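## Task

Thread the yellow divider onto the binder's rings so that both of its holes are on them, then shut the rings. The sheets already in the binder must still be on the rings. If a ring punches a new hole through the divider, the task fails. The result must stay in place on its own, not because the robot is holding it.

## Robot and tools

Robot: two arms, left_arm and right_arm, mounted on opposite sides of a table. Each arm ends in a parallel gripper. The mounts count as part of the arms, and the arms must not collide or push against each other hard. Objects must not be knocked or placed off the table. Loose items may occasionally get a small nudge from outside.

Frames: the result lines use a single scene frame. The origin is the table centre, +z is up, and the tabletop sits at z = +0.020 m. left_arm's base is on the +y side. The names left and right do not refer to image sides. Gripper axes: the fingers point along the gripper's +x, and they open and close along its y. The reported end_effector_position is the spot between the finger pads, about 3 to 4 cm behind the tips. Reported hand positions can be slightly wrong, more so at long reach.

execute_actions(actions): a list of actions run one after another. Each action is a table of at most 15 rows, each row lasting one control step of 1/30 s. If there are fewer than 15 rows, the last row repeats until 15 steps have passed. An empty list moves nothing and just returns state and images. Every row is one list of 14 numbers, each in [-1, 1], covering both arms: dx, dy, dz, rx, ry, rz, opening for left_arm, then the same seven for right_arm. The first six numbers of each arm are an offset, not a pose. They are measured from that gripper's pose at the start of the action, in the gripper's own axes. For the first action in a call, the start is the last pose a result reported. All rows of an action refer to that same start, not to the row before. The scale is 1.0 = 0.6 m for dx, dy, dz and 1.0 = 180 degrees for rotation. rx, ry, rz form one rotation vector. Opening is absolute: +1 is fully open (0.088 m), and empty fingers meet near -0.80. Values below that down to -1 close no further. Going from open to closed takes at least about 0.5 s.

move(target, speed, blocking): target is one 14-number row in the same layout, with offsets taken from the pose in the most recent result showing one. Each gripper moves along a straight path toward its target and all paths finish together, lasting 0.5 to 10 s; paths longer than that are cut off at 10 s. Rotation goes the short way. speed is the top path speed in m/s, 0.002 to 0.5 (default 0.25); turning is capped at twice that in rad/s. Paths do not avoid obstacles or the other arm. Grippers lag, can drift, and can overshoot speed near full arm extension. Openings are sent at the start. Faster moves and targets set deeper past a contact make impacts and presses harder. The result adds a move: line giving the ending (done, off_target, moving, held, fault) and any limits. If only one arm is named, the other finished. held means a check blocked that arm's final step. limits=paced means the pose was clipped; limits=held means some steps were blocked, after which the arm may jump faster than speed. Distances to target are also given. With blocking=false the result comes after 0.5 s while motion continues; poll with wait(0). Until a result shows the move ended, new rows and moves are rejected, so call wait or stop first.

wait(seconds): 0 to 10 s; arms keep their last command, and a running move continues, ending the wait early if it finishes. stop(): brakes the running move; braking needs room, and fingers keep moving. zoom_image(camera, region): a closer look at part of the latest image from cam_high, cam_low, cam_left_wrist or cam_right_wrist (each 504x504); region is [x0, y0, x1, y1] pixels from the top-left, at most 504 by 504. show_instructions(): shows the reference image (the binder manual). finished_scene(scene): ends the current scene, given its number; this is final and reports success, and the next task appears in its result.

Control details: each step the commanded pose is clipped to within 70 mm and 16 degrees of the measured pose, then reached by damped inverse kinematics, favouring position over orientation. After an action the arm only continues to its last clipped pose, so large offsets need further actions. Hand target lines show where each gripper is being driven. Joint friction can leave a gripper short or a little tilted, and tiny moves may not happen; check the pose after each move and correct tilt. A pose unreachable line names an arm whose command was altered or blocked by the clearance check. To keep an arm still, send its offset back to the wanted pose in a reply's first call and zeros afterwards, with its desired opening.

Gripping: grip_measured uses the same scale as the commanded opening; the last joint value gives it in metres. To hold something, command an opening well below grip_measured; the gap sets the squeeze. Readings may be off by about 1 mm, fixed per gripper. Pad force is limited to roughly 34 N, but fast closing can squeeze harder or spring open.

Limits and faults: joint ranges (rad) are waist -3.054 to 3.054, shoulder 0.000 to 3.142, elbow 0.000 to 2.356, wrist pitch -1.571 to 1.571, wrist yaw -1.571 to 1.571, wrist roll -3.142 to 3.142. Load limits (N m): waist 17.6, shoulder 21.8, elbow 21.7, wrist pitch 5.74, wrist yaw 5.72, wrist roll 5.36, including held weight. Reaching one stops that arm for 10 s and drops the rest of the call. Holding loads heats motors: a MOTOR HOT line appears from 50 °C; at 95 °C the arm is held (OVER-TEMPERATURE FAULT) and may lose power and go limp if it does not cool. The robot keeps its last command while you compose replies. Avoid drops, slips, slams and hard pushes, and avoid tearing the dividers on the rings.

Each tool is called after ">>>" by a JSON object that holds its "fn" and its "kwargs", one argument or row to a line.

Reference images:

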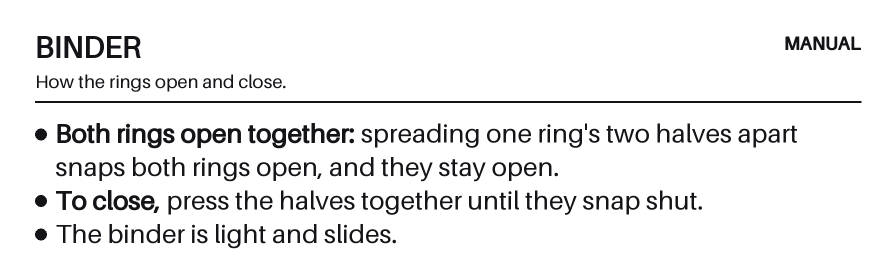

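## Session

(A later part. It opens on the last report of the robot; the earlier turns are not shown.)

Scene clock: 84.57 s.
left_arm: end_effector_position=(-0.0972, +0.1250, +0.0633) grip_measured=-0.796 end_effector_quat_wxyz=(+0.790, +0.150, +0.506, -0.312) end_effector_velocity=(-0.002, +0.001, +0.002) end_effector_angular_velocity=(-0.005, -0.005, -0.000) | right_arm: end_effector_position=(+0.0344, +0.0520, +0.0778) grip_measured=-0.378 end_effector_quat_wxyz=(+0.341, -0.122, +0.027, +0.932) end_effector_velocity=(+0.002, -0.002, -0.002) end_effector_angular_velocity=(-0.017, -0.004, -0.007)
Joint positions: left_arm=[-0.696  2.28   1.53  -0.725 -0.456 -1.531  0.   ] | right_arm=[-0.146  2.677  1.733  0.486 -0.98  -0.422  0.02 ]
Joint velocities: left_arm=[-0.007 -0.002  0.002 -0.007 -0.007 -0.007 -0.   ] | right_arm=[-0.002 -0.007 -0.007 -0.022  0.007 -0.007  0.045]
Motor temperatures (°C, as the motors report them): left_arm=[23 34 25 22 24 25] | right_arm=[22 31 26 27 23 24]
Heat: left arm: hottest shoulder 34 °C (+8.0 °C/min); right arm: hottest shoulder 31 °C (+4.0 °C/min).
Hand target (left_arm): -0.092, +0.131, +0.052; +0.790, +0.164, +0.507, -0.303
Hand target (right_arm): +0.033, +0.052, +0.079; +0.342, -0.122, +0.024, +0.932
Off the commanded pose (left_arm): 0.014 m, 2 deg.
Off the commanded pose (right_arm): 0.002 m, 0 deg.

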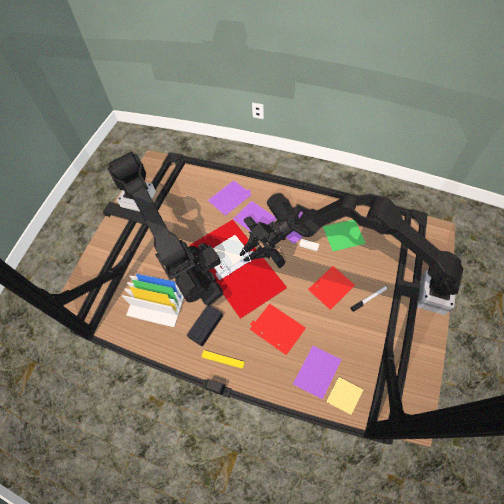

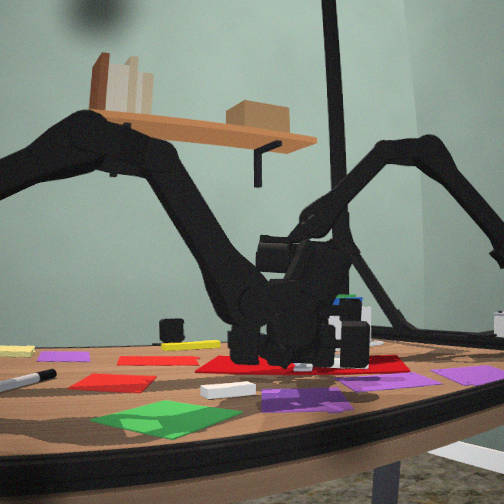

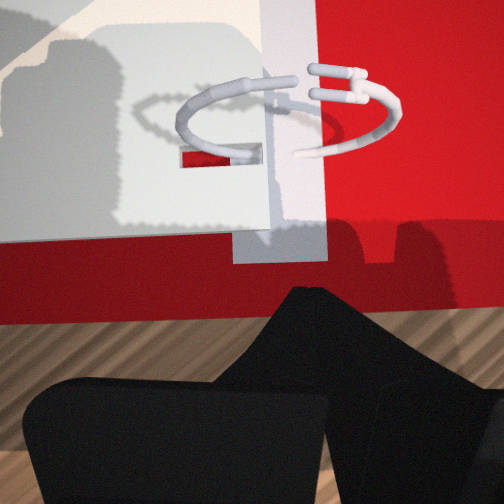

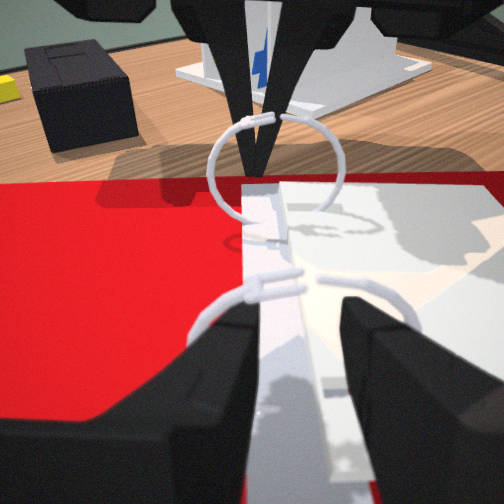

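The rings are opening.

>>> {"fn": "execute_actions", "kwargs": {
  "actions": []
}}

Scene clock: 84.77 s.
left_arm: end_effector_position=(-0.0971, +0.1250, +0.0633) grip_measured=-0.796 end_effector_quat_wxyz=(+0.790, +0.150, +0.506, -0.312) end_effector_velocity=(-0.001, +0.002, +0.003) end_effector_angular_velocity=(-0.000, -0.010, -0.013) | right_arm: end_effector_position=(+0.0344, +0.0522, +0.0779) grip_measured=-0.306 end_effector_quat_wxyz=(+0.342, -0.122, +0.026, +0.931) end_effector_velocity=(-0.003, -0.003, -0.004) end_effector_angular_velocity=(-0.011, +0.001, +0.011)
Joint positions: left_arm=[-0.696  2.28   1.53  -0.725 -0.456 -1.531  0.   ] | right_arm=[-0.145  2.677  1.733  0.489 -0.978 -0.422  0.024]
Joint velocities: left_arm=[-0.007 -0.007 -0.002 -0.007 -0.007  0.007 -0.   ] | right_arm=[ 0.002  0.002 -0.007 -0.007 -0.007 -0.007  0.002]
Motor temperatures (°C, as the motors report them): left_arm=[23 34 25 22 24 25] | right_arm=[22 31 26 27 23 24]
Heat: left arm: hottest shoulder 34 °C (+8.1 °C/min); right arm: hottest shoulder 31 °C (+4.1 °C/min).
Hand target (left_arm): -0.092, +0.131, +0.052; +0.790, +0.164, +0.507, -0.303
Hand target (right_arm): +0.033, +0.052, +0.079; +0.341, -0.122, +0.024, +0.932
Off the commanded pose (left_arm): 0.014 m, 2 deg.
Off the commanded pose (right_arm): 0.001 m, 0 deg.

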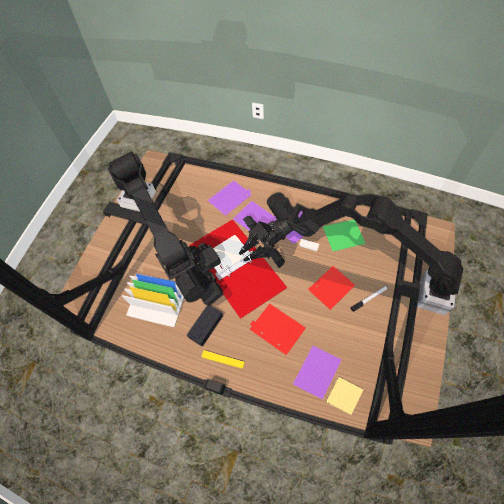

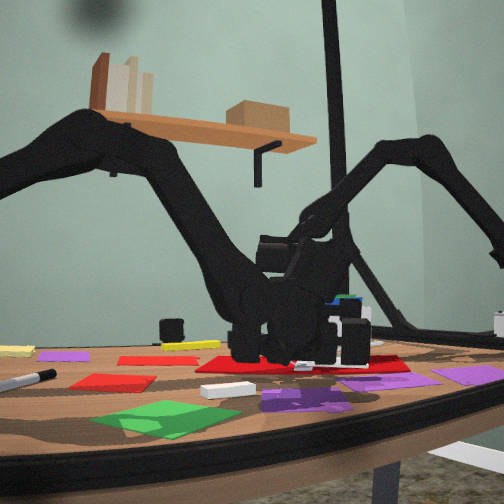

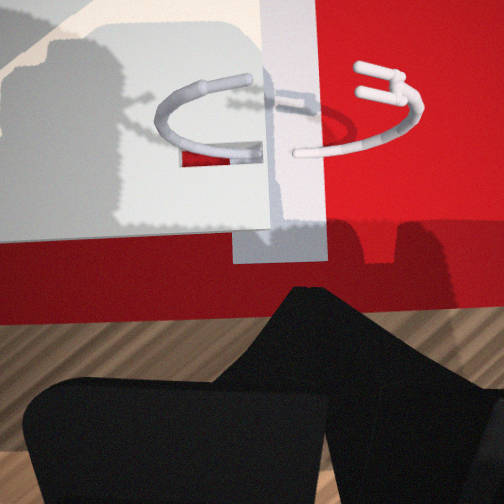

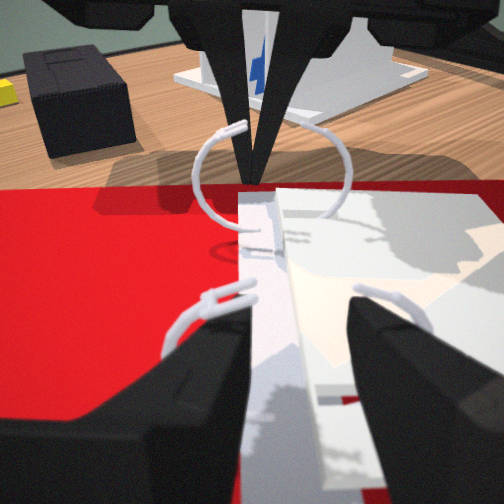

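>>> {"fn": "move", "kwargs": {
  "target": [-0.19,-0.0157,0.08,0,0,0,-0.8,-0.13,0,0.02,0,0,0,-0.6],
  "speed": 0.2
}}

Scene clock: 88.43 s.
left_arm: end_effector_position=(-0.1002, +0.1309, +0.1830) grip_measured=-0.796 end_effector_quat_wxyz=(+0.791, +0.156, +0.505, -0.309) end_effector_velocity=(+0.002, -0.001, +0.005) end_effector_angular_velocity=(-0.012, +0.001, +0.010) | right_arm: end_effector_position=(+0.0915, +0.0065, +0.1022) grip_measured=-0.600 end_effector_quat_wxyz=(+0.344, -0.124, +0.031, +0.930) end_effector_velocity=(+0.000, -0.002, -0.002) end_effector_angular_velocity=(+0.006, -0.007, +0.009)
Joint positions: left_arm=[-0.71   2.137  1.795 -1.153 -0.457 -1.548  0.   ] | right_arm=[-0.279  2.509  1.536  0.398 -1.088 -0.55   0.01 ]
Joint velocities: left_arm=[ 0.002 -0.007  0.007 -0.007 -0.007 -0.007 -0.   ] | right_arm=[-0.002  0.002 -0.002 -0.007 -0.007 -0.022 -0.   ]
Motor temperatures (°C, as the motors report them): left_arm=[23 34 25 22 24 25] | right_arm=[22 33 26 28 23 24]
Heat: left arm: hottest shoulder 34 °C (+7.0 °C/min); right arm: hottest shoulder 33 °C (+6.0 °C/min).
Hand target (left_arm): -0.102, +0.130, +0.187; +0.790, +0.151, +0.506, -0.312
Hand target (right_arm): +0.090, +0.005, +0.109; +0.342, -0.123, +0.026, +0.931
Off the commanded pose (left_arm): 0.005 m, 1 deg.
Off the commanded pose (right_arm): 0.007 m, 1 deg.
move: done

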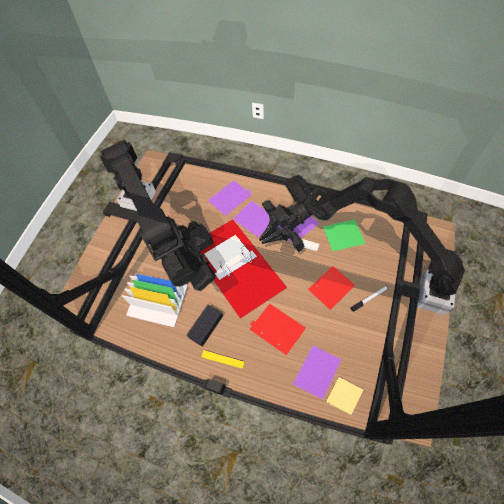

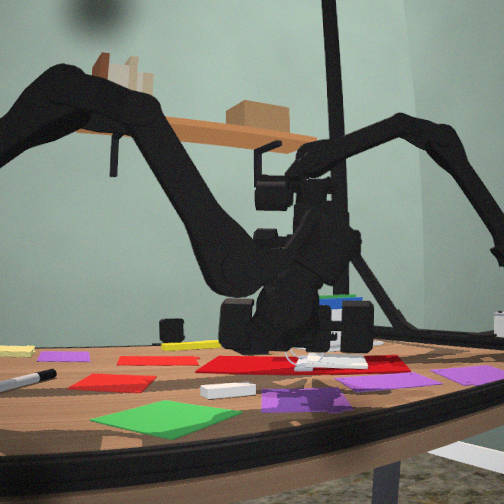

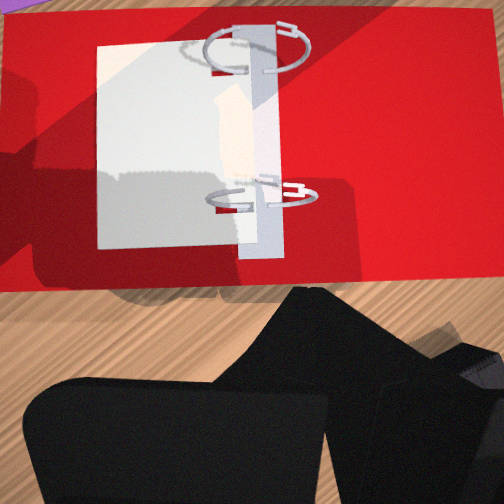

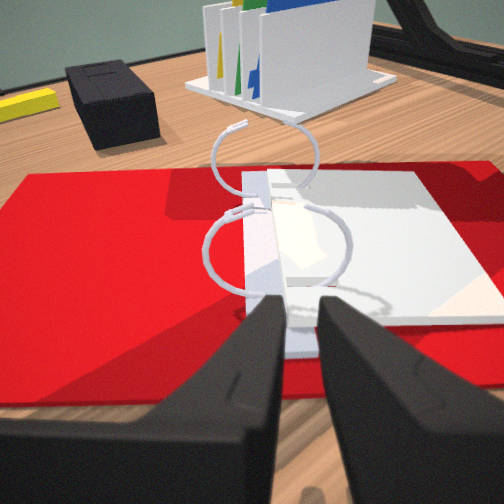

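>>> {"fn": "move", "kwargs": {
  "target": [-0.1812,0.0413,-0.2215,0.2443,0.1465,-0.0364,-0.3,0.137,0.302,0.1097,0.0487,-0.0788,-0.4968,1],
  "speed": 0.35
}}

Scene clock: 93.40 s.
left_arm: end_effector_position=(-0.2078, +0.2598, +0.2251) grip_measured=-0.300 end_effector_quat_wxyz=(+0.527, +0.468, +0.524, -0.478) end_effector_velocity=(+0.002, +0.004, +0.003) end_effector_angular_velocity=(+0.013, -0.005, +0.005) | right_arm: end_effector_position=(-0.1008, -0.0732, +0.1472) grip_measured=+1.000 end_effector_quat_wxyz=(+0.905, +0.019, -0.031, +0.424) end_effector_velocity=(-0.001, +0.002, +0.002) end_effector_angular_velocity=(+0.002, -0.017, +0.001)
Joint positions: left_arm=[-0.957  2.104  1.976 -1.429 -0.008 -1.034  0.024] | right_arm=[ 0.647  2.573  1.317  1.542  1.311 -0.269  0.088]
Joint velocities: left_arm=[-0.002 -0.007  0.002 -0.022  0.007 -0.007 -0.   ] | right_arm=[-0.002  0.012  0.017  0.037 -0.007 -0.051  0.   ]
Motor temperatures (°C, as the motors report them): left_arm=[23 35 25 22 24 25] | right_arm=[22 34 26 28 23 24]
Heat: left arm: hottest shoulder 35 °C (+7.1 °C/min); right arm: hottest shoulder 34 °C (+6.1 °C/min).
Hand target (left_arm): -0.210, +0.260, +0.220; +0.525, +0.474, +0.524, -0.475
Hand target (right_arm): -0.100, -0.073, +0.143; +0.906, +0.016, -0.032, +0.422
Off the commanded pose (left_arm): 0.006 m, 1 deg.
Off the commanded pose (right_arm): 0.008 m, 1 deg.
move: done

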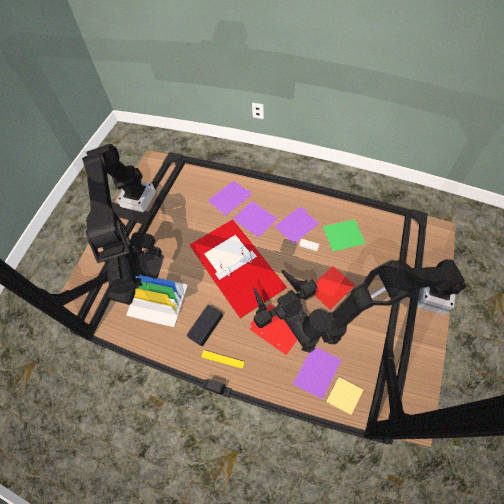

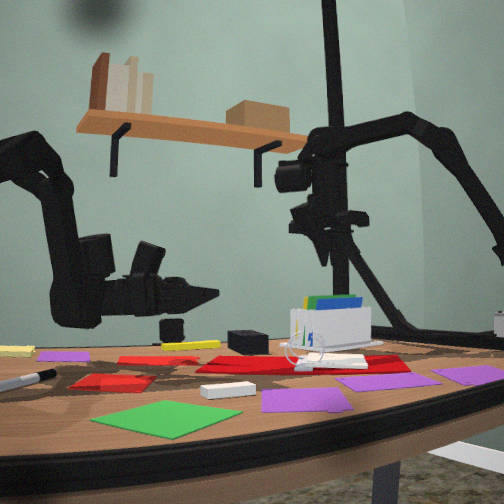

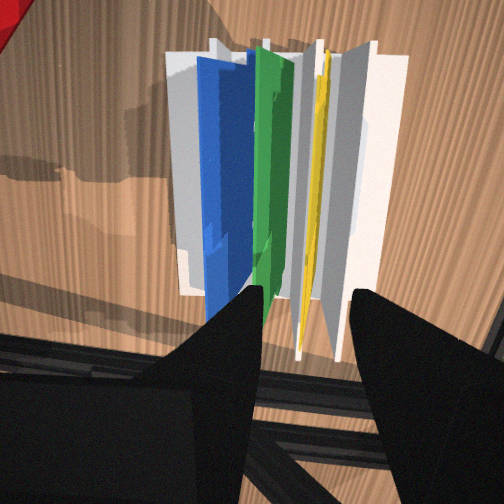

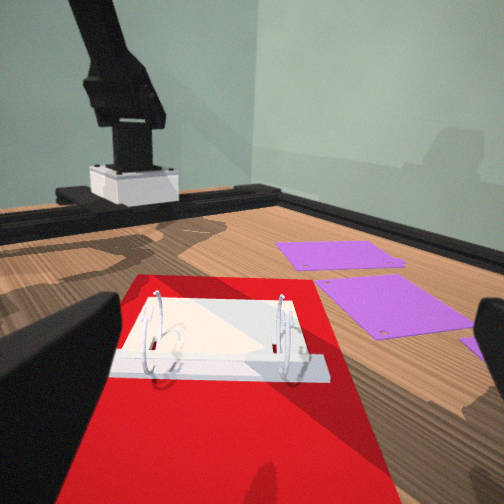

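>>> {"fn": "zoom_image", "kwargs": {
  "camera": "cam_left_wrist",
  "region": [160, 20, 420, 370]
}}

Region (160, 20, 420, 370) of cam_left_wrist's 504x504 image, scaled by 1.440, with more detail than that image has; it fills the left 374 columns of this view, and the rest is white.

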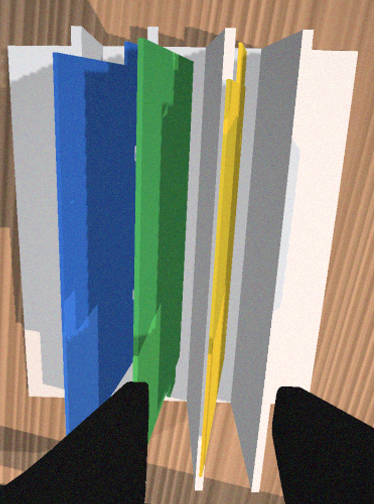

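>>> {"fn": "move", "kwargs": {
  "target": [0.09,-0.032,-0.008,0,0,0,-0.23,0.06,0.035,-0.05,0,0.05,0,1],
  "speed": 0.15
}}

>>> {"fn": "zoom_image", "kwargs": {
  "camera": "cam_low",
  "region": [270, 230, 410, 370]
}}

Scene clock: 96.97 s.
left_arm: end_effector_position=(-0.2290, +0.2601, +0.1803) grip_measured=-0.230 end_effector_quat_wxyz=(+0.525, +0.460, +0.526, -0.487) end_effector_velocity=(+0.002, +0.004, -0.001) end_effector_angular_velocity=(+0.001, -0.014, +0.000) | right_arm: end_effector_position=(-0.0914, -0.0330, +0.1109) grip_measured=+1.000 end_effector_quat_wxyz=(+0.905, -0.025, +0.035, +0.423) end_effector_velocity=(+0.001, -0.000, -0.005) end_effector_angular_velocity=(-0.047, -0.019, +0.003)
Joint positions: left_arm=[-0.987  2.151  1.87  -1.252 -0.008 -1.064  0.028] | right_arm=[0.58  2.561 1.452 0.838 1.247 0.241 0.088]
Joint velocities: left_arm=[-0.007 -0.002 -0.007 -0.007 -0.007 -0.007 -0.   ] | right_arm=[-0.002 -0.007  0.002 -0.081 -0.007  0.022  0.   ]
Motor temperatures (°C, as the motors report them): left_arm=[23 35 26 22 24 25] | right_arm=[22 34 26 28 23 24]
Heat: left arm: hottest shoulder 35 °C (+6.0 °C/min); right arm: hottest shoulder 34 °C (+6.0 °C/min).
Hand target (left_arm): -0.228, +0.262, +0.171; +0.527, +0.468, +0.524, -0.479
Hand target (right_arm): -0.093, -0.030, +0.121; +0.904, -0.014, +0.038, +0.425
Off the commanded pose (left_arm): 0.009 m, 1 deg.
Off the commanded pose (right_arm): 0.010 m, 1 deg.
move: off_target (left_arm, right_arm)

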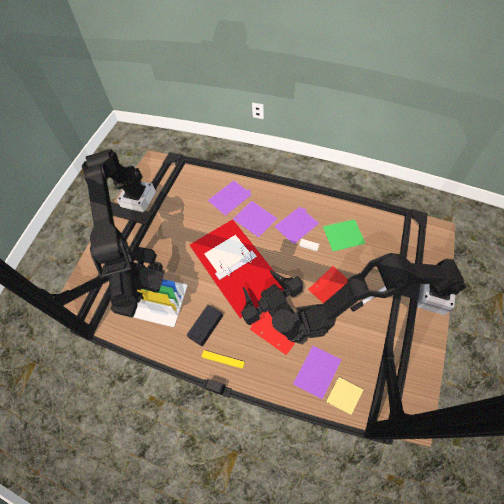

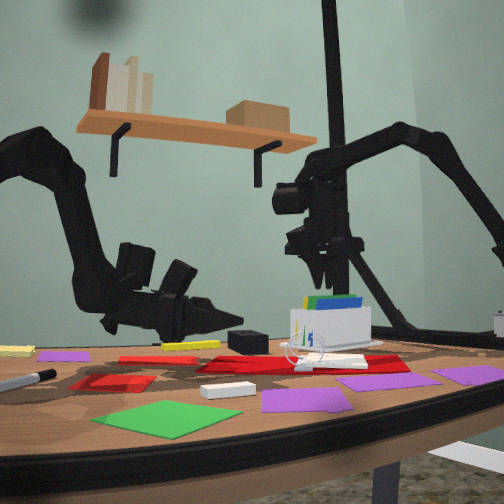

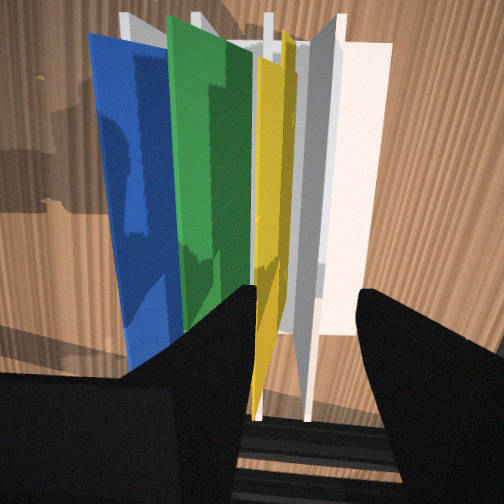

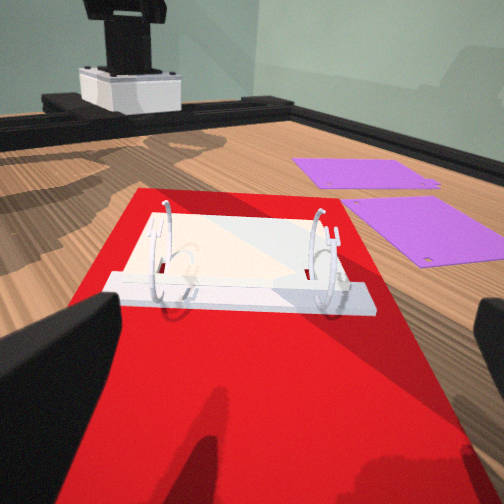

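Region (270, 230, 410, 370) of cam_low's 504x504 image, scaled by 3.600, with more detail than that image has.

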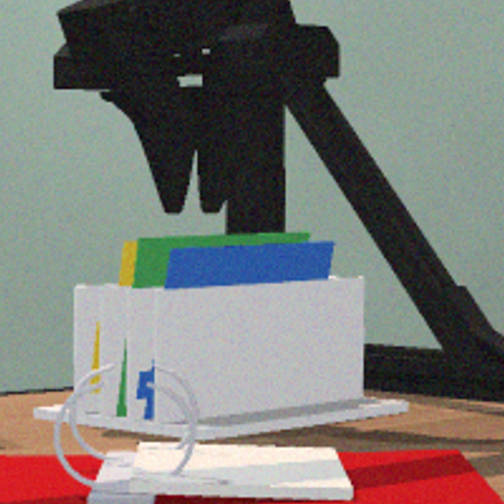

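>>> {"fn": "move", "kwargs": {
  "target": [0.015,0.012,-0.004,0,0.008,0.01,-0.23,0,0,0,0,0,0,1],
  "speed": 0.05
}}

>>> {"fn": "zoom_image", "kwargs": {
  "camera": "cam_low",
  "region": [270, 230, 410, 370]
}}

Scene clock: 100.80 s.
left_arm: end_effector_position=(-0.2250, +0.2613, +0.1775) grip_measured=-0.230 end_effector_quat_wxyz=(+0.526, +0.466, +0.524, -0.481) end_effector_velocity=(+0.001, +0.008, +0.000) end_effector_angular_velocity=(+0.031, -0.005, -0.000) | right_arm: end_effector_position=(-0.0915, -0.0328, +0.1113) grip_measured=+1.000 end_effector_quat_wxyz=(+0.905, -0.025, +0.036, +0.423) end_effector_velocity=(+0.001, +0.000, -0.002) end_effector_angular_velocity=(-0.015, -0.004, +0.004)
Joint positions: left_arm=[-0.984  2.151  1.86  -1.259 -0.007 -1.061  0.028] | right_arm=[0.58  2.56  1.453 0.836 1.247 0.243 0.088]
Joint velocities: left_arm=[-0.007 -0.002 -0.002 -0.022  0.022 -0.007 -0.   ] | right_arm=[-0.002 -0.002 -0.002 -0.022 -0.007  0.007  0.   ]
Motor temperatures (°C, as the motors report them): left_arm=[23 35 26 22 24 25] | right_arm=[22 36 26 28 23 24]
Heat: left arm: hottest shoulder 35 °C (+5.0 °C/min); right arm: hottest shoulder 36 °C (+8.0 °C/min).
Hand target (left_arm): -0.222, +0.263, +0.171; +0.526, +0.474, +0.525, -0.473
Hand target (right_arm): -0.091, -0.033, +0.111; +0.905, -0.025, +0.035, +0.423
Off the commanded pose (left_arm): 0.007 m, 1 deg.
Off the commanded pose (right_arm): 0.000 m, 0 deg.
move: done

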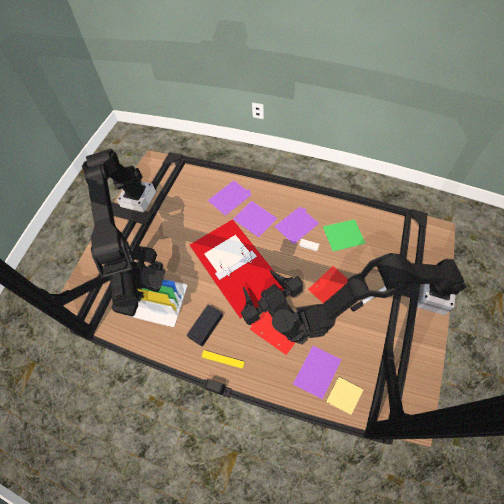

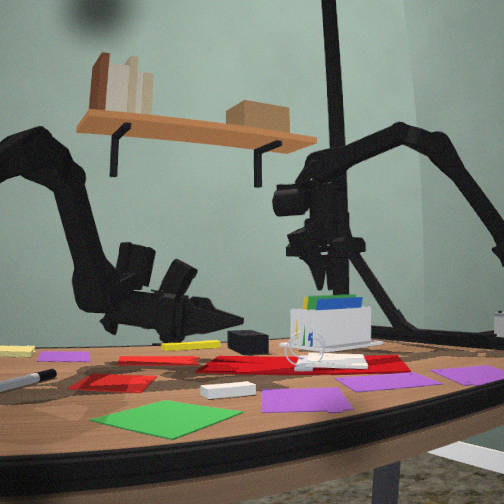

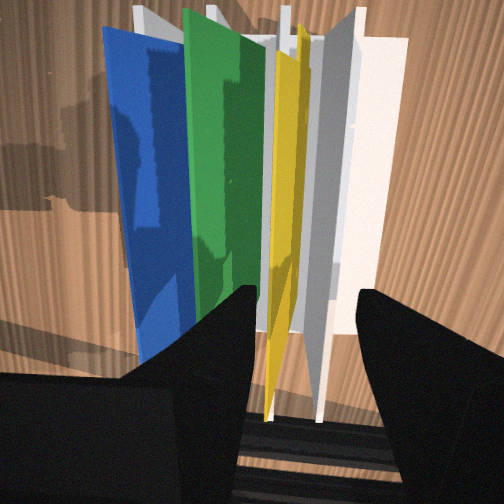

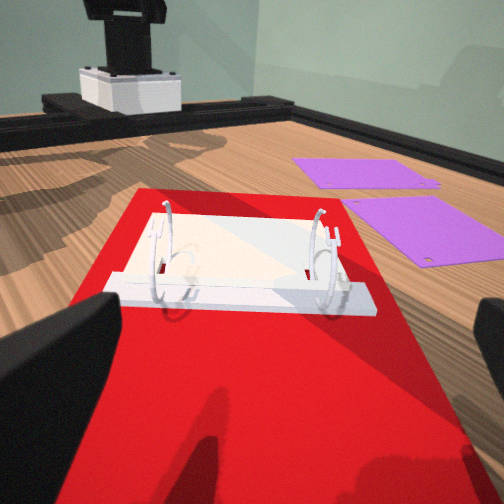

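Region (270, 230, 410, 370) of cam_low's 504x504 image, scaled by 3.600, with more detail than that image has.

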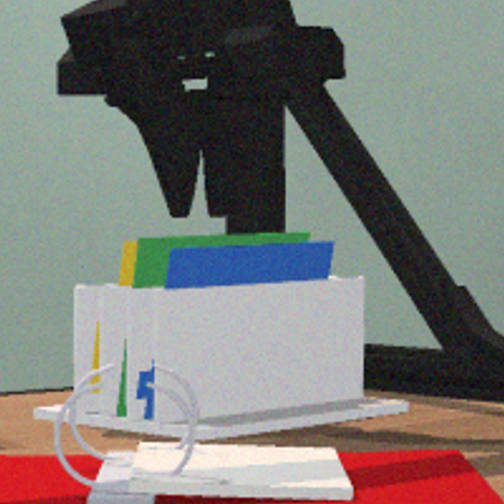

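>>> {"fn": "move", "kwargs": {
  "target": [0.06,0.008,-0.004,0,0.01,0.009,-0.23,0,0,0,0,0,0,1],
  "speed": 0.06
}}

>>> {"fn": "zoom_image", "kwargs": {
  "camera": "cam_low",
  "region": [270, 230, 410, 370]
}}

Scene clock: 104.43 s.
left_arm: end_effector_position=(-0.2237, +0.2621, +0.1510) grip_measured=-0.230 end_effector_quat_wxyz=(+0.525, +0.471, +0.526, -0.476) end_effector_velocity=(+0.006, +0.004, -0.003) end_effector_angular_velocity=(+0.012, -0.030, +0.005) | right_arm: end_effector_position=(-0.0915, -0.0328, +0.1113) grip_measured=+1.000 end_effector_quat_wxyz=(+0.905, -0.025, +0.036, +0.423) end_effector_velocity=(-0.000, +0.001, -0.005) end_effector_angular_velocity=(-0.031, -0.015, +0.019)
Joint positions: left_arm=[-0.981  2.169  1.782 -1.177  0.001 -1.058  0.028] | right_arm=[0.58  2.56  1.453 0.836 1.247 0.243 0.088]
Joint velocities: left_arm=[-0.002  0.002 -0.007 -0.022 -0.007 -0.007 -0.   ] | right_arm=[-0.002  0.002 -0.002 -0.022 -0.022 -0.007  0.   ]
Motor temperatures (°C, as the motors report them): left_arm=[23 35 26 22 24 25] | right_arm=[22 36 26 28 23 24]
Heat: left arm: hottest shoulder 35 °C (+5.1 °C/min); right arm: hottest shoulder 36 °C (+8.1 °C/min).
Hand target (left_arm): -0.221, +0.264, +0.141; +0.525, +0.481, +0.526, -0.466
Hand target (right_arm): -0.091, -0.033, +0.111; +0.905, -0.024, +0.036, +0.423
Off the commanded pose (left_arm): 0.010 m, 2 deg.
Off the commanded pose (right_arm): 0.000 m, 0 deg.
move: off_target (left_arm)

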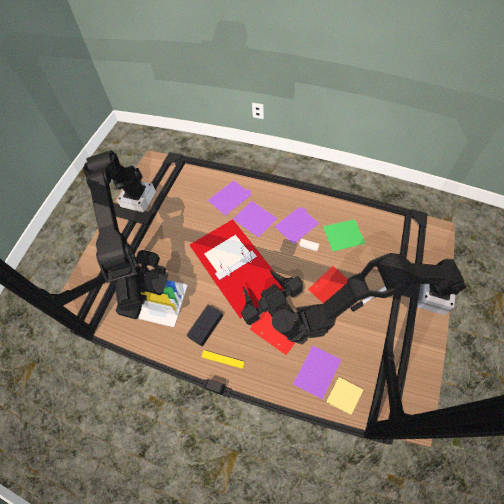

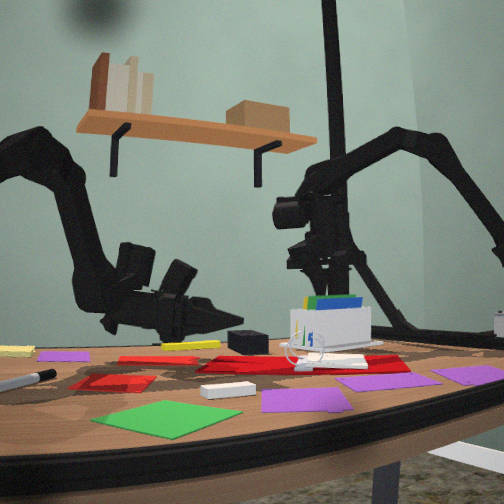

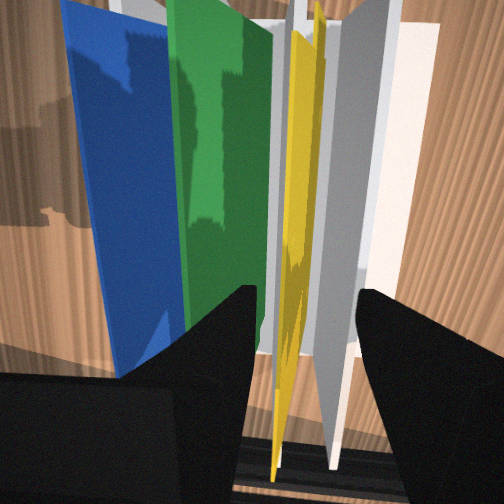

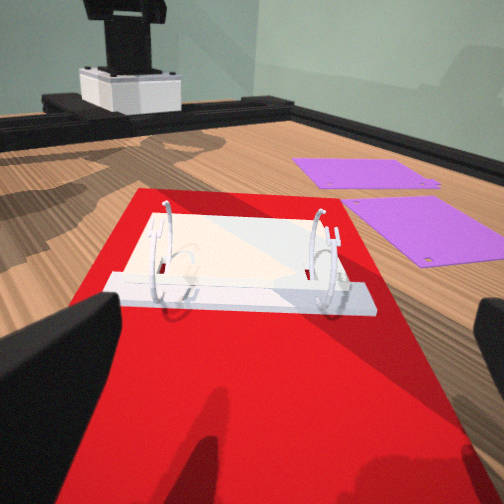

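Region (270, 230, 410, 370) of cam_low's 504x504 image, scaled by 3.600, with more detail than that image has.

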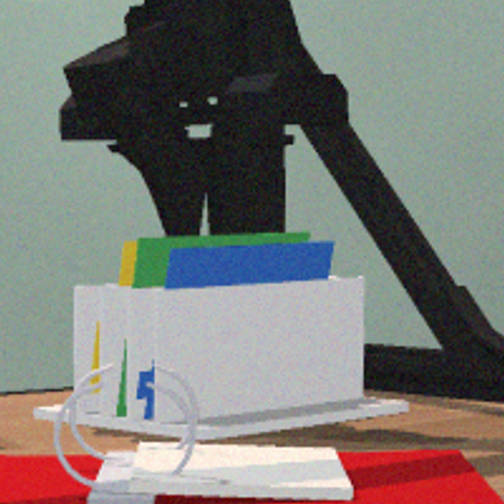

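>>> {"fn": "execute_actions", "kwargs": {
  "actions": [
    [[0.018,0.004,-0.003,0,0.006,0.004,-0.23,0,0,0,0,0,0,1],[0.02,0.004,-0.003,0,0.006,0.004,-0.23,0,0,0,0,0,0,1],[0.022,0.004,-0.003,0,0.006,0.004,-0.23,0,0,0,0,0,0,1],[0.024,0.004,-0.003,0,0.006,0.004,-0.23,0,0,0,0,0,0,1],[0.026,0.004,-0.003,0,0.006,0.004,-0.23,0,0,0,0,0,0,1],[0.028,0.004,-0.003,0,0.006,0.004,-0.23,0,0,0,0,0,0,1]]
  ]
}}

Scene clock: 105.77 s.
left_arm: end_effector_position=(-0.2246, +0.2622, +0.1445) grip_measured=-0.230 end_effector_quat_wxyz=(+0.523, +0.469, +0.528, -0.478) end_effector_velocity=(-0.002, -0.002, -0.003) end_effector_angular_velocity=(-0.013, +0.006, +0.005) | right_arm: end_effector_position=(-0.0915, -0.0328, +0.1113) grip_measured=+1.000 end_effector_quat_wxyz=(+0.905, -0.025, +0.036, +0.423) end_effector_velocity=(-0.000, +0.002, +0.003) end_effector_angular_velocity=(-0.004, -0.003, +0.005)
Joint positions: left_arm=[-0.981  2.169  1.755 -1.143  0.005 -1.058  0.028] | right_arm=[0.58  2.56  1.453 0.836 1.247 0.243 0.088]
Joint velocities: left_arm=[-0.002  0.002 -0.007  0.022 -0.007 -0.007 -0.   ] | right_arm=[-0.002 -0.007  0.002 -0.007 -0.007 -0.007  0.   ]
Motor temperatures (°C, as the motors report them): left_arm=[23 35 26 22 24 25] | right_arm=[22 37 26 28 23 24]
Heat: left arm: hottest shoulder 35 °C (+4.0 °C/min); right arm: hottest shoulder 37 °C (+9.1 °C/min).
Hand target (left_arm): -0.222, +0.264, +0.134; +0.523, +0.479, +0.528, -0.468
Hand target (right_arm): -0.091, -0.033, +0.111; +0.905, -0.024, +0.036, +0.423
Off the commanded pose (left_arm): 0.011 m, 2 deg.
Off the commanded pose (right_arm): 0.000 m, 0 deg.

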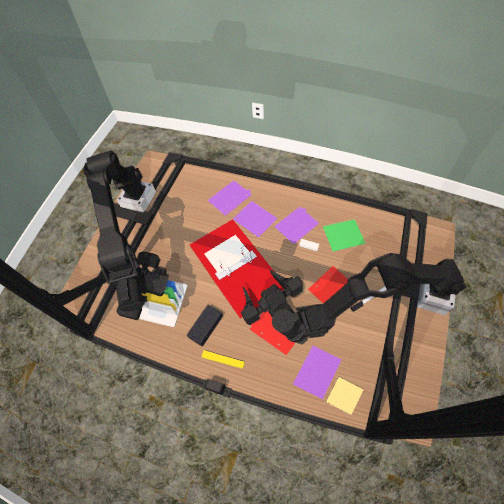

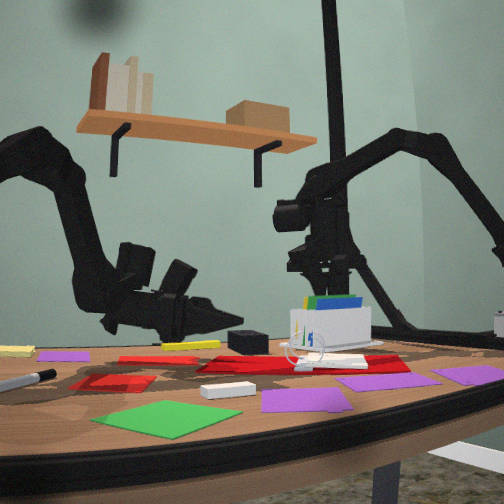

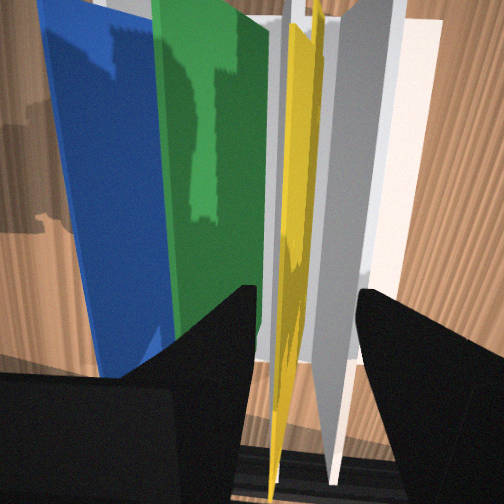

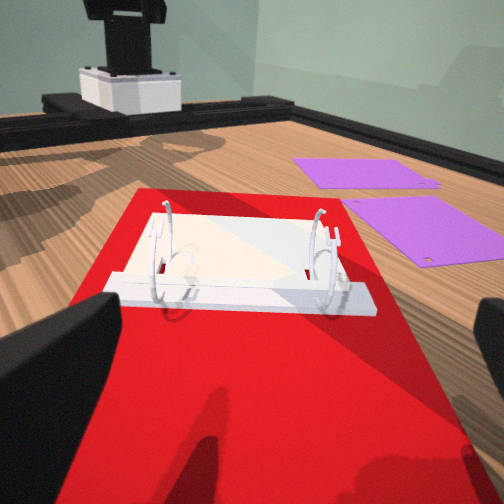

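Now close gently on the divider.

>>> {"fn": "execute_actions", "kwargs": {
  "actions": [
    [[0,0,0,0,0,0,-0.28,0,0,0,0,0,0,1],[0,0,0,0,0,0,-0.33,0,0,0,0,0,0,1],[0,0,0,0,0,0,-0.38,0,0,0,0,0,0,1],[0,0,0,0,0,0,-0.43,0,0,0,0,0,0,1],[0,0,0,0,0,0,-0.48,0,0,0,0,0,0,1],[0,0,0,0,0,0,-0.53,0,0,0,0,0,0,1],[0,0,0,0,0,0,-0.58,0,0,0,0,0,0,1],[0,0,0,0,0,0,-0.62,0,0,0,0,0,0,1],[0,0,0,0,0,0,-0.66,0,0,0,0,0,0,1],[0,0,0,0,0,0,-0.7,0,0,0,0,0,0,1],[0,0,0,0,0,0,-0.74,0,0,0,0,0,0,1],[0,0,0,0,0,0,-0.78,0,0,0,0,0,0,1],[0,0,0,0,0,0,-0.82,0,0,0,0,0,0,1],[0,0,0,0,0,0,-0.86,0,0,0,0,0,0,1],[0,0,0,0,0,0,-0.9,0,0,0,0,0,0,1]]
  ]
}}

>>> {"fn": "wait", "kwargs": {
  "seconds": 0.3
}}

Scene clock: 107.07 s.
left_arm: end_effector_position=(-0.2249, +0.2623, +0.1444) grip_measured=-0.792 end_effector_quat_wxyz=(+0.522, +0.469, +0.528, -0.478) end_effector_velocity=(-0.004, -0.002, +0.000) end_effector_angular_velocity=(-0.006, +0.022, +0.024) | right_arm: end_effector_position=(-0.0915, -0.0328, +0.1113) grip_measured=+1.000 end_effector_quat_wxyz=(+0.905, -0.025, +0.036, +0.423) end_effector_velocity=(-0.003, +0.001, -0.001) end_effector_angular_velocity=(-0.014, -0.005, +0.024)
Joint positions: left_arm=[-0.981  2.169  1.755 -1.142  0.006 -1.058  0.   ] | right_arm=[0.58  2.56  1.453 0.836 1.247 0.243 0.088]
Joint velocities: left_arm=[ 0.002 -0.002 -0.002  0.022  0.007 -0.022 -0.024] | right_arm=[ 0.002 -0.002 -0.002 -0.007 -0.022 -0.007  0.   ]
Motor temperatures (°C, as the motors report them): left_arm=[23 35 26 22 24 25] | right_arm=[22 37 26 28 23 24]
Heat: left arm: hottest shoulder 35 °C (+4.0 °C/min); right arm: hottest shoulder 37 °C (+9.0 °C/min).
Hand target (left_arm): -0.225, +0.262, +0.144; +0.523, +0.469, +0.528, -0.478
Hand target (right_arm): -0.091, -0.033, +0.111; +0.905, -0.024, +0.036, +0.423
Off the commanded pose (left_arm): 0.000 m, 0 deg.
Off the commanded pose (right_arm): 0.000 m, 0 deg.

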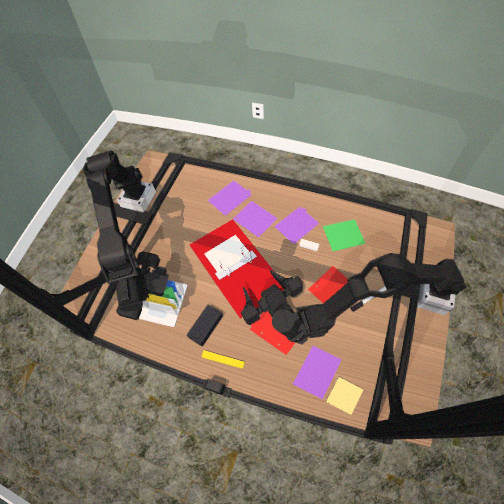

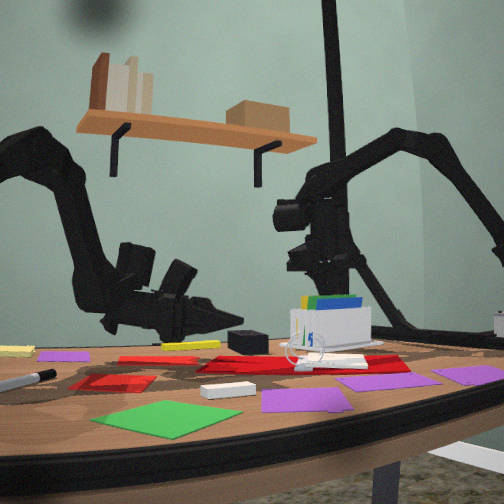

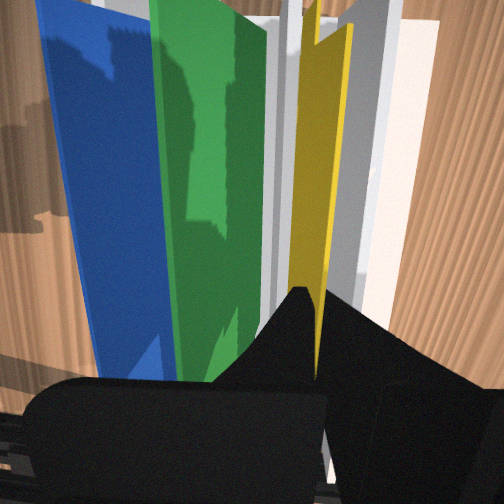

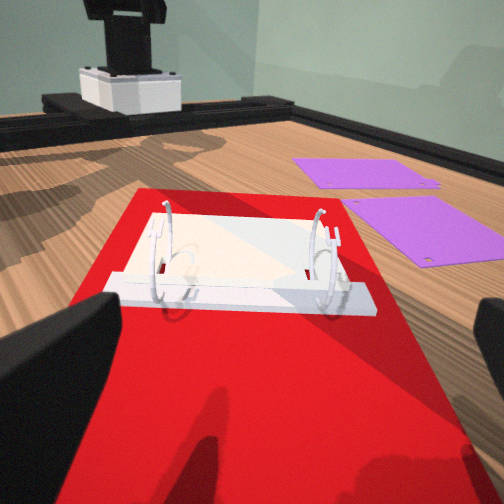

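Scene clock: 107.37 s.
left_arm: end_effector_position=(-0.2248, +0.2623, +0.1444) grip_measured=-0.792 end_effector_quat_wxyz=(+0.522, +0.469, +0.528, -0.478) end_effector_velocity=(-0.002, -0.002, +0.004) end_effector_angular_velocity=(-0.016, +0.010, +0.005) | right_arm: end_effector_position=(-0.0915, -0.0328, +0.1113) grip_measured=+1.000 end_effector_quat_wxyz=(+0.905, -0.025, +0.036, +0.423) end_effector_velocity=(+0.000, +0.001, +0.001) end_effector_angular_velocity=(-0.008, -0.005, +0.005)
Joint positions: left_arm=[-0.981  2.169  1.755 -1.142  0.005 -1.058  0.   ] | right_arm=[0.58  2.56  1.453 0.836 1.247 0.243 0.088]
Joint velocities: left_arm=[-0.002 -0.007  0.002  0.007 -0.007 -0.007  0.   ] | right_arm=[-0.002 -0.002  0.002 -0.007 -0.007 -0.007  0.   ]
Motor temperatures (°C, as the motors report them): left_arm=[23 35 26 22 24 25] | right_arm=[22 37 26 28 23 24]
Heat: left arm: hottest shoulder 35 °C (+4.0 °C/min); right arm: hottest shoulder 37 °C (+9.1 °C/min).
Hand target (left_arm): -0.225, +0.262, +0.144; +0.523, +0.469, +0.528, -0.478
Hand target (right_arm): -0.091, -0.033, +0.111; +0.905, -0.024, +0.036, +0.423
Off the commanded pose (left_arm): 0.000 m, 0 deg.
Off the commanded pose (right_arm): 0.000 m, 0 deg.
wait: 0.30 s; at rest by 0.17 s

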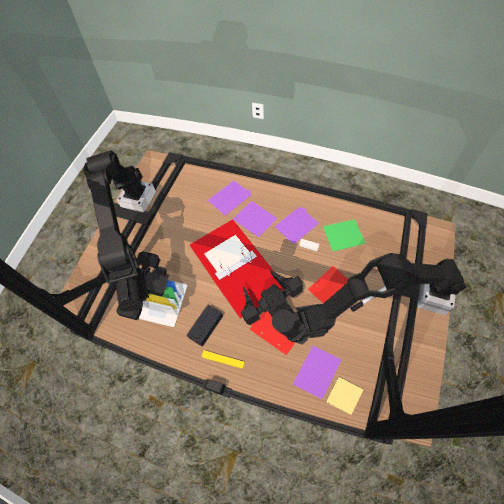

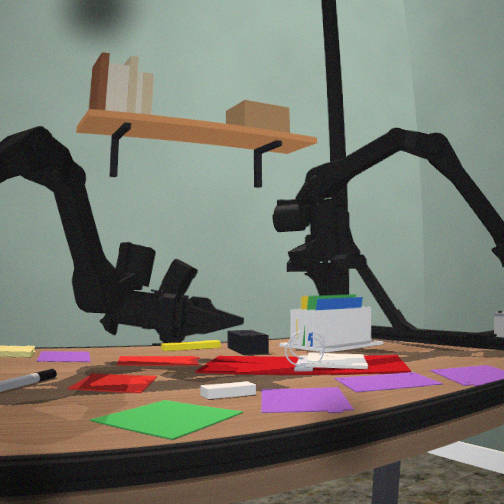

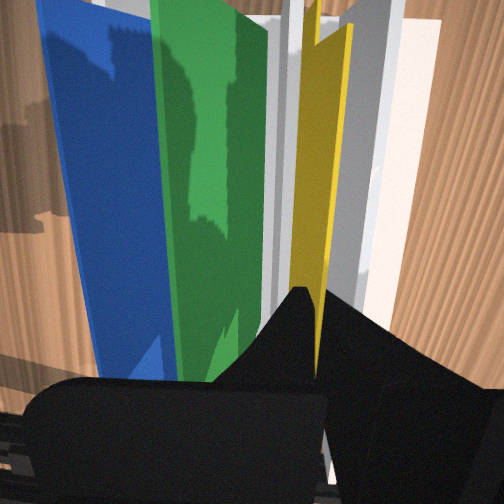

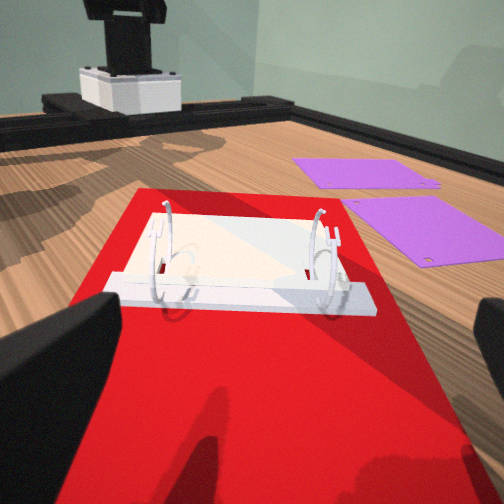

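>>> {"fn": "move", "kwargs": {
  "target": [-0.18,0,0,0,0,0,-1,0,0,0,0,0,0,1],
  "speed": 0.12
}}

>>> {"fn": "zoom_image", "kwargs": {
  "camera": "cam_low",
  "region": [260, 190, 400, 330]
}}

Scene clock: 109.20 s.
left_arm: end_effector_position=(-0.2214, +0.2646, +0.2563) grip_measured=-0.792 end_effector_quat_wxyz=(+0.521, +0.464, +0.529, -0.483) end_effector_velocity=(+0.002, +0.004, +0.006) end_effector_angular_velocity=(+0.008, +0.002, +0.005) | right_arm: end_effector_position=(-0.0915, -0.0328, +0.1113) grip_measured=+1.000 end_effector_quat_wxyz=(+0.905, -0.025, +0.036, +0.423) end_effector_velocity=(+0.001, +0.001, -0.001) end_effector_angular_velocity=(-0.012, -0.008, +0.005)
Joint positions: left_arm=[-0.981  2.159  2.188 -1.57   0.005 -1.058  0.   ] | right_arm=[0.58  2.56  1.453 0.836 1.247 0.243 0.088]
Joint velocities: left_arm=[-0.002 -0.007  0.012 -0.022  0.007 -0.007 -0.   ] | right_arm=[-0.002 -0.002 -0.002 -0.007 -0.007 -0.007  0.   ]
Motor temperatures (°C, as the motors report them): left_arm=[23 35 26 22 24 25] | right_arm=[22 37 26 28 23 24]
Heat: left arm: hottest shoulder 35 °C (+4.1 °C/min); right arm: hottest shoulder 37 °C (+10.2 °C/min).
Hand target (left_arm): -0.223, +0.263, +0.252; +0.522, +0.467, +0.529, -0.480
Hand target (right_arm): -0.091, -0.033, +0.111; +0.905, -0.024, +0.036, +0.423
Off the commanded pose (left_arm): 0.005 m, 1 deg.
Off the commanded pose (right_arm): 0.000 m, 0 deg.
joint sent to its limit (left arm) — the command would take joint 4 (wrist pitch) past its lower limit, so that joint was sent only as far as its limit.
move: done

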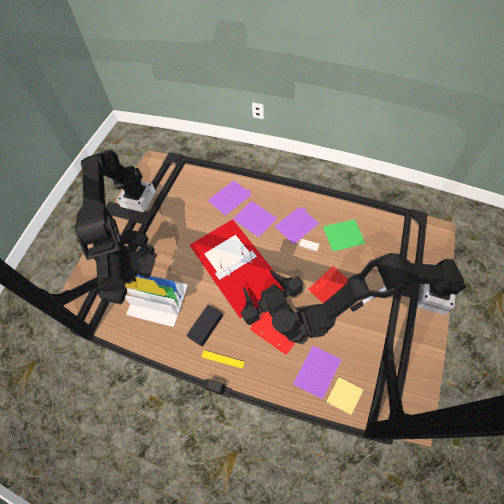

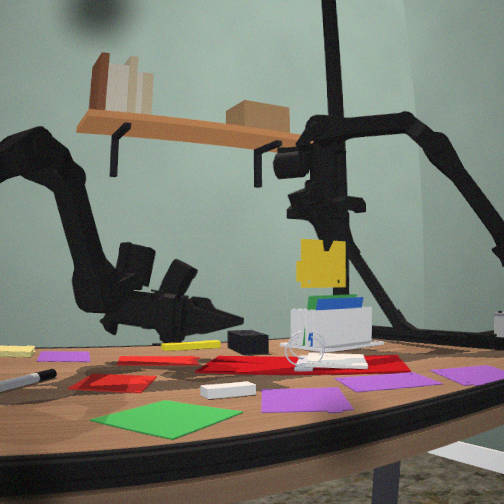

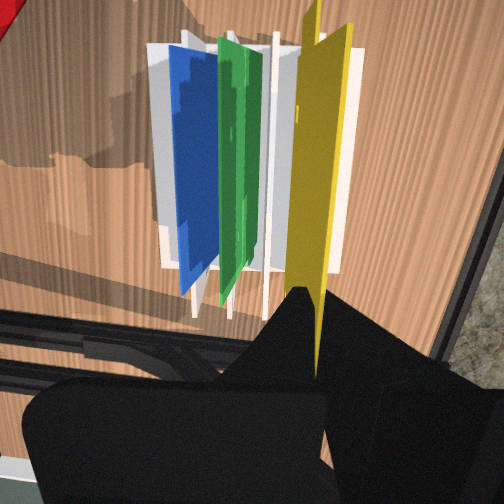

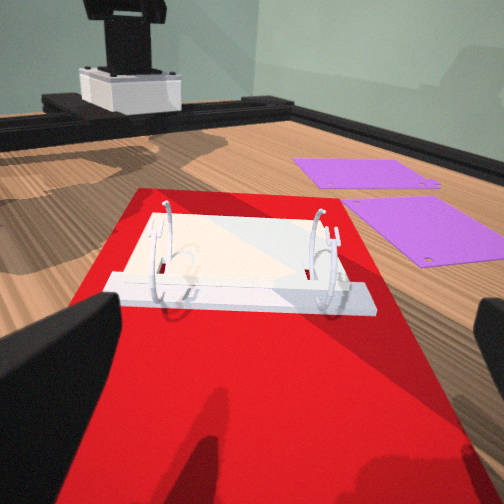

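Region (260, 190, 400, 330) of cam_low's 504x504 image, scaled by 3.600, with more detail than that image has.

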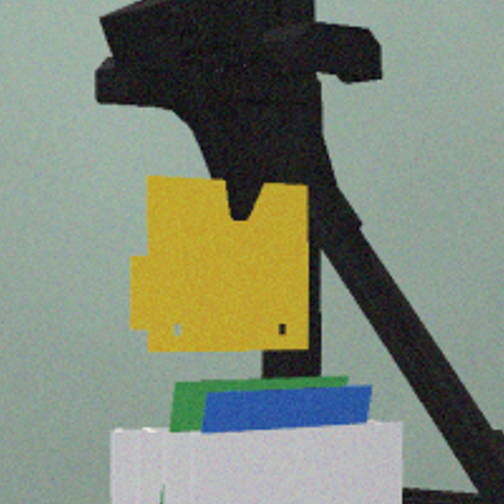

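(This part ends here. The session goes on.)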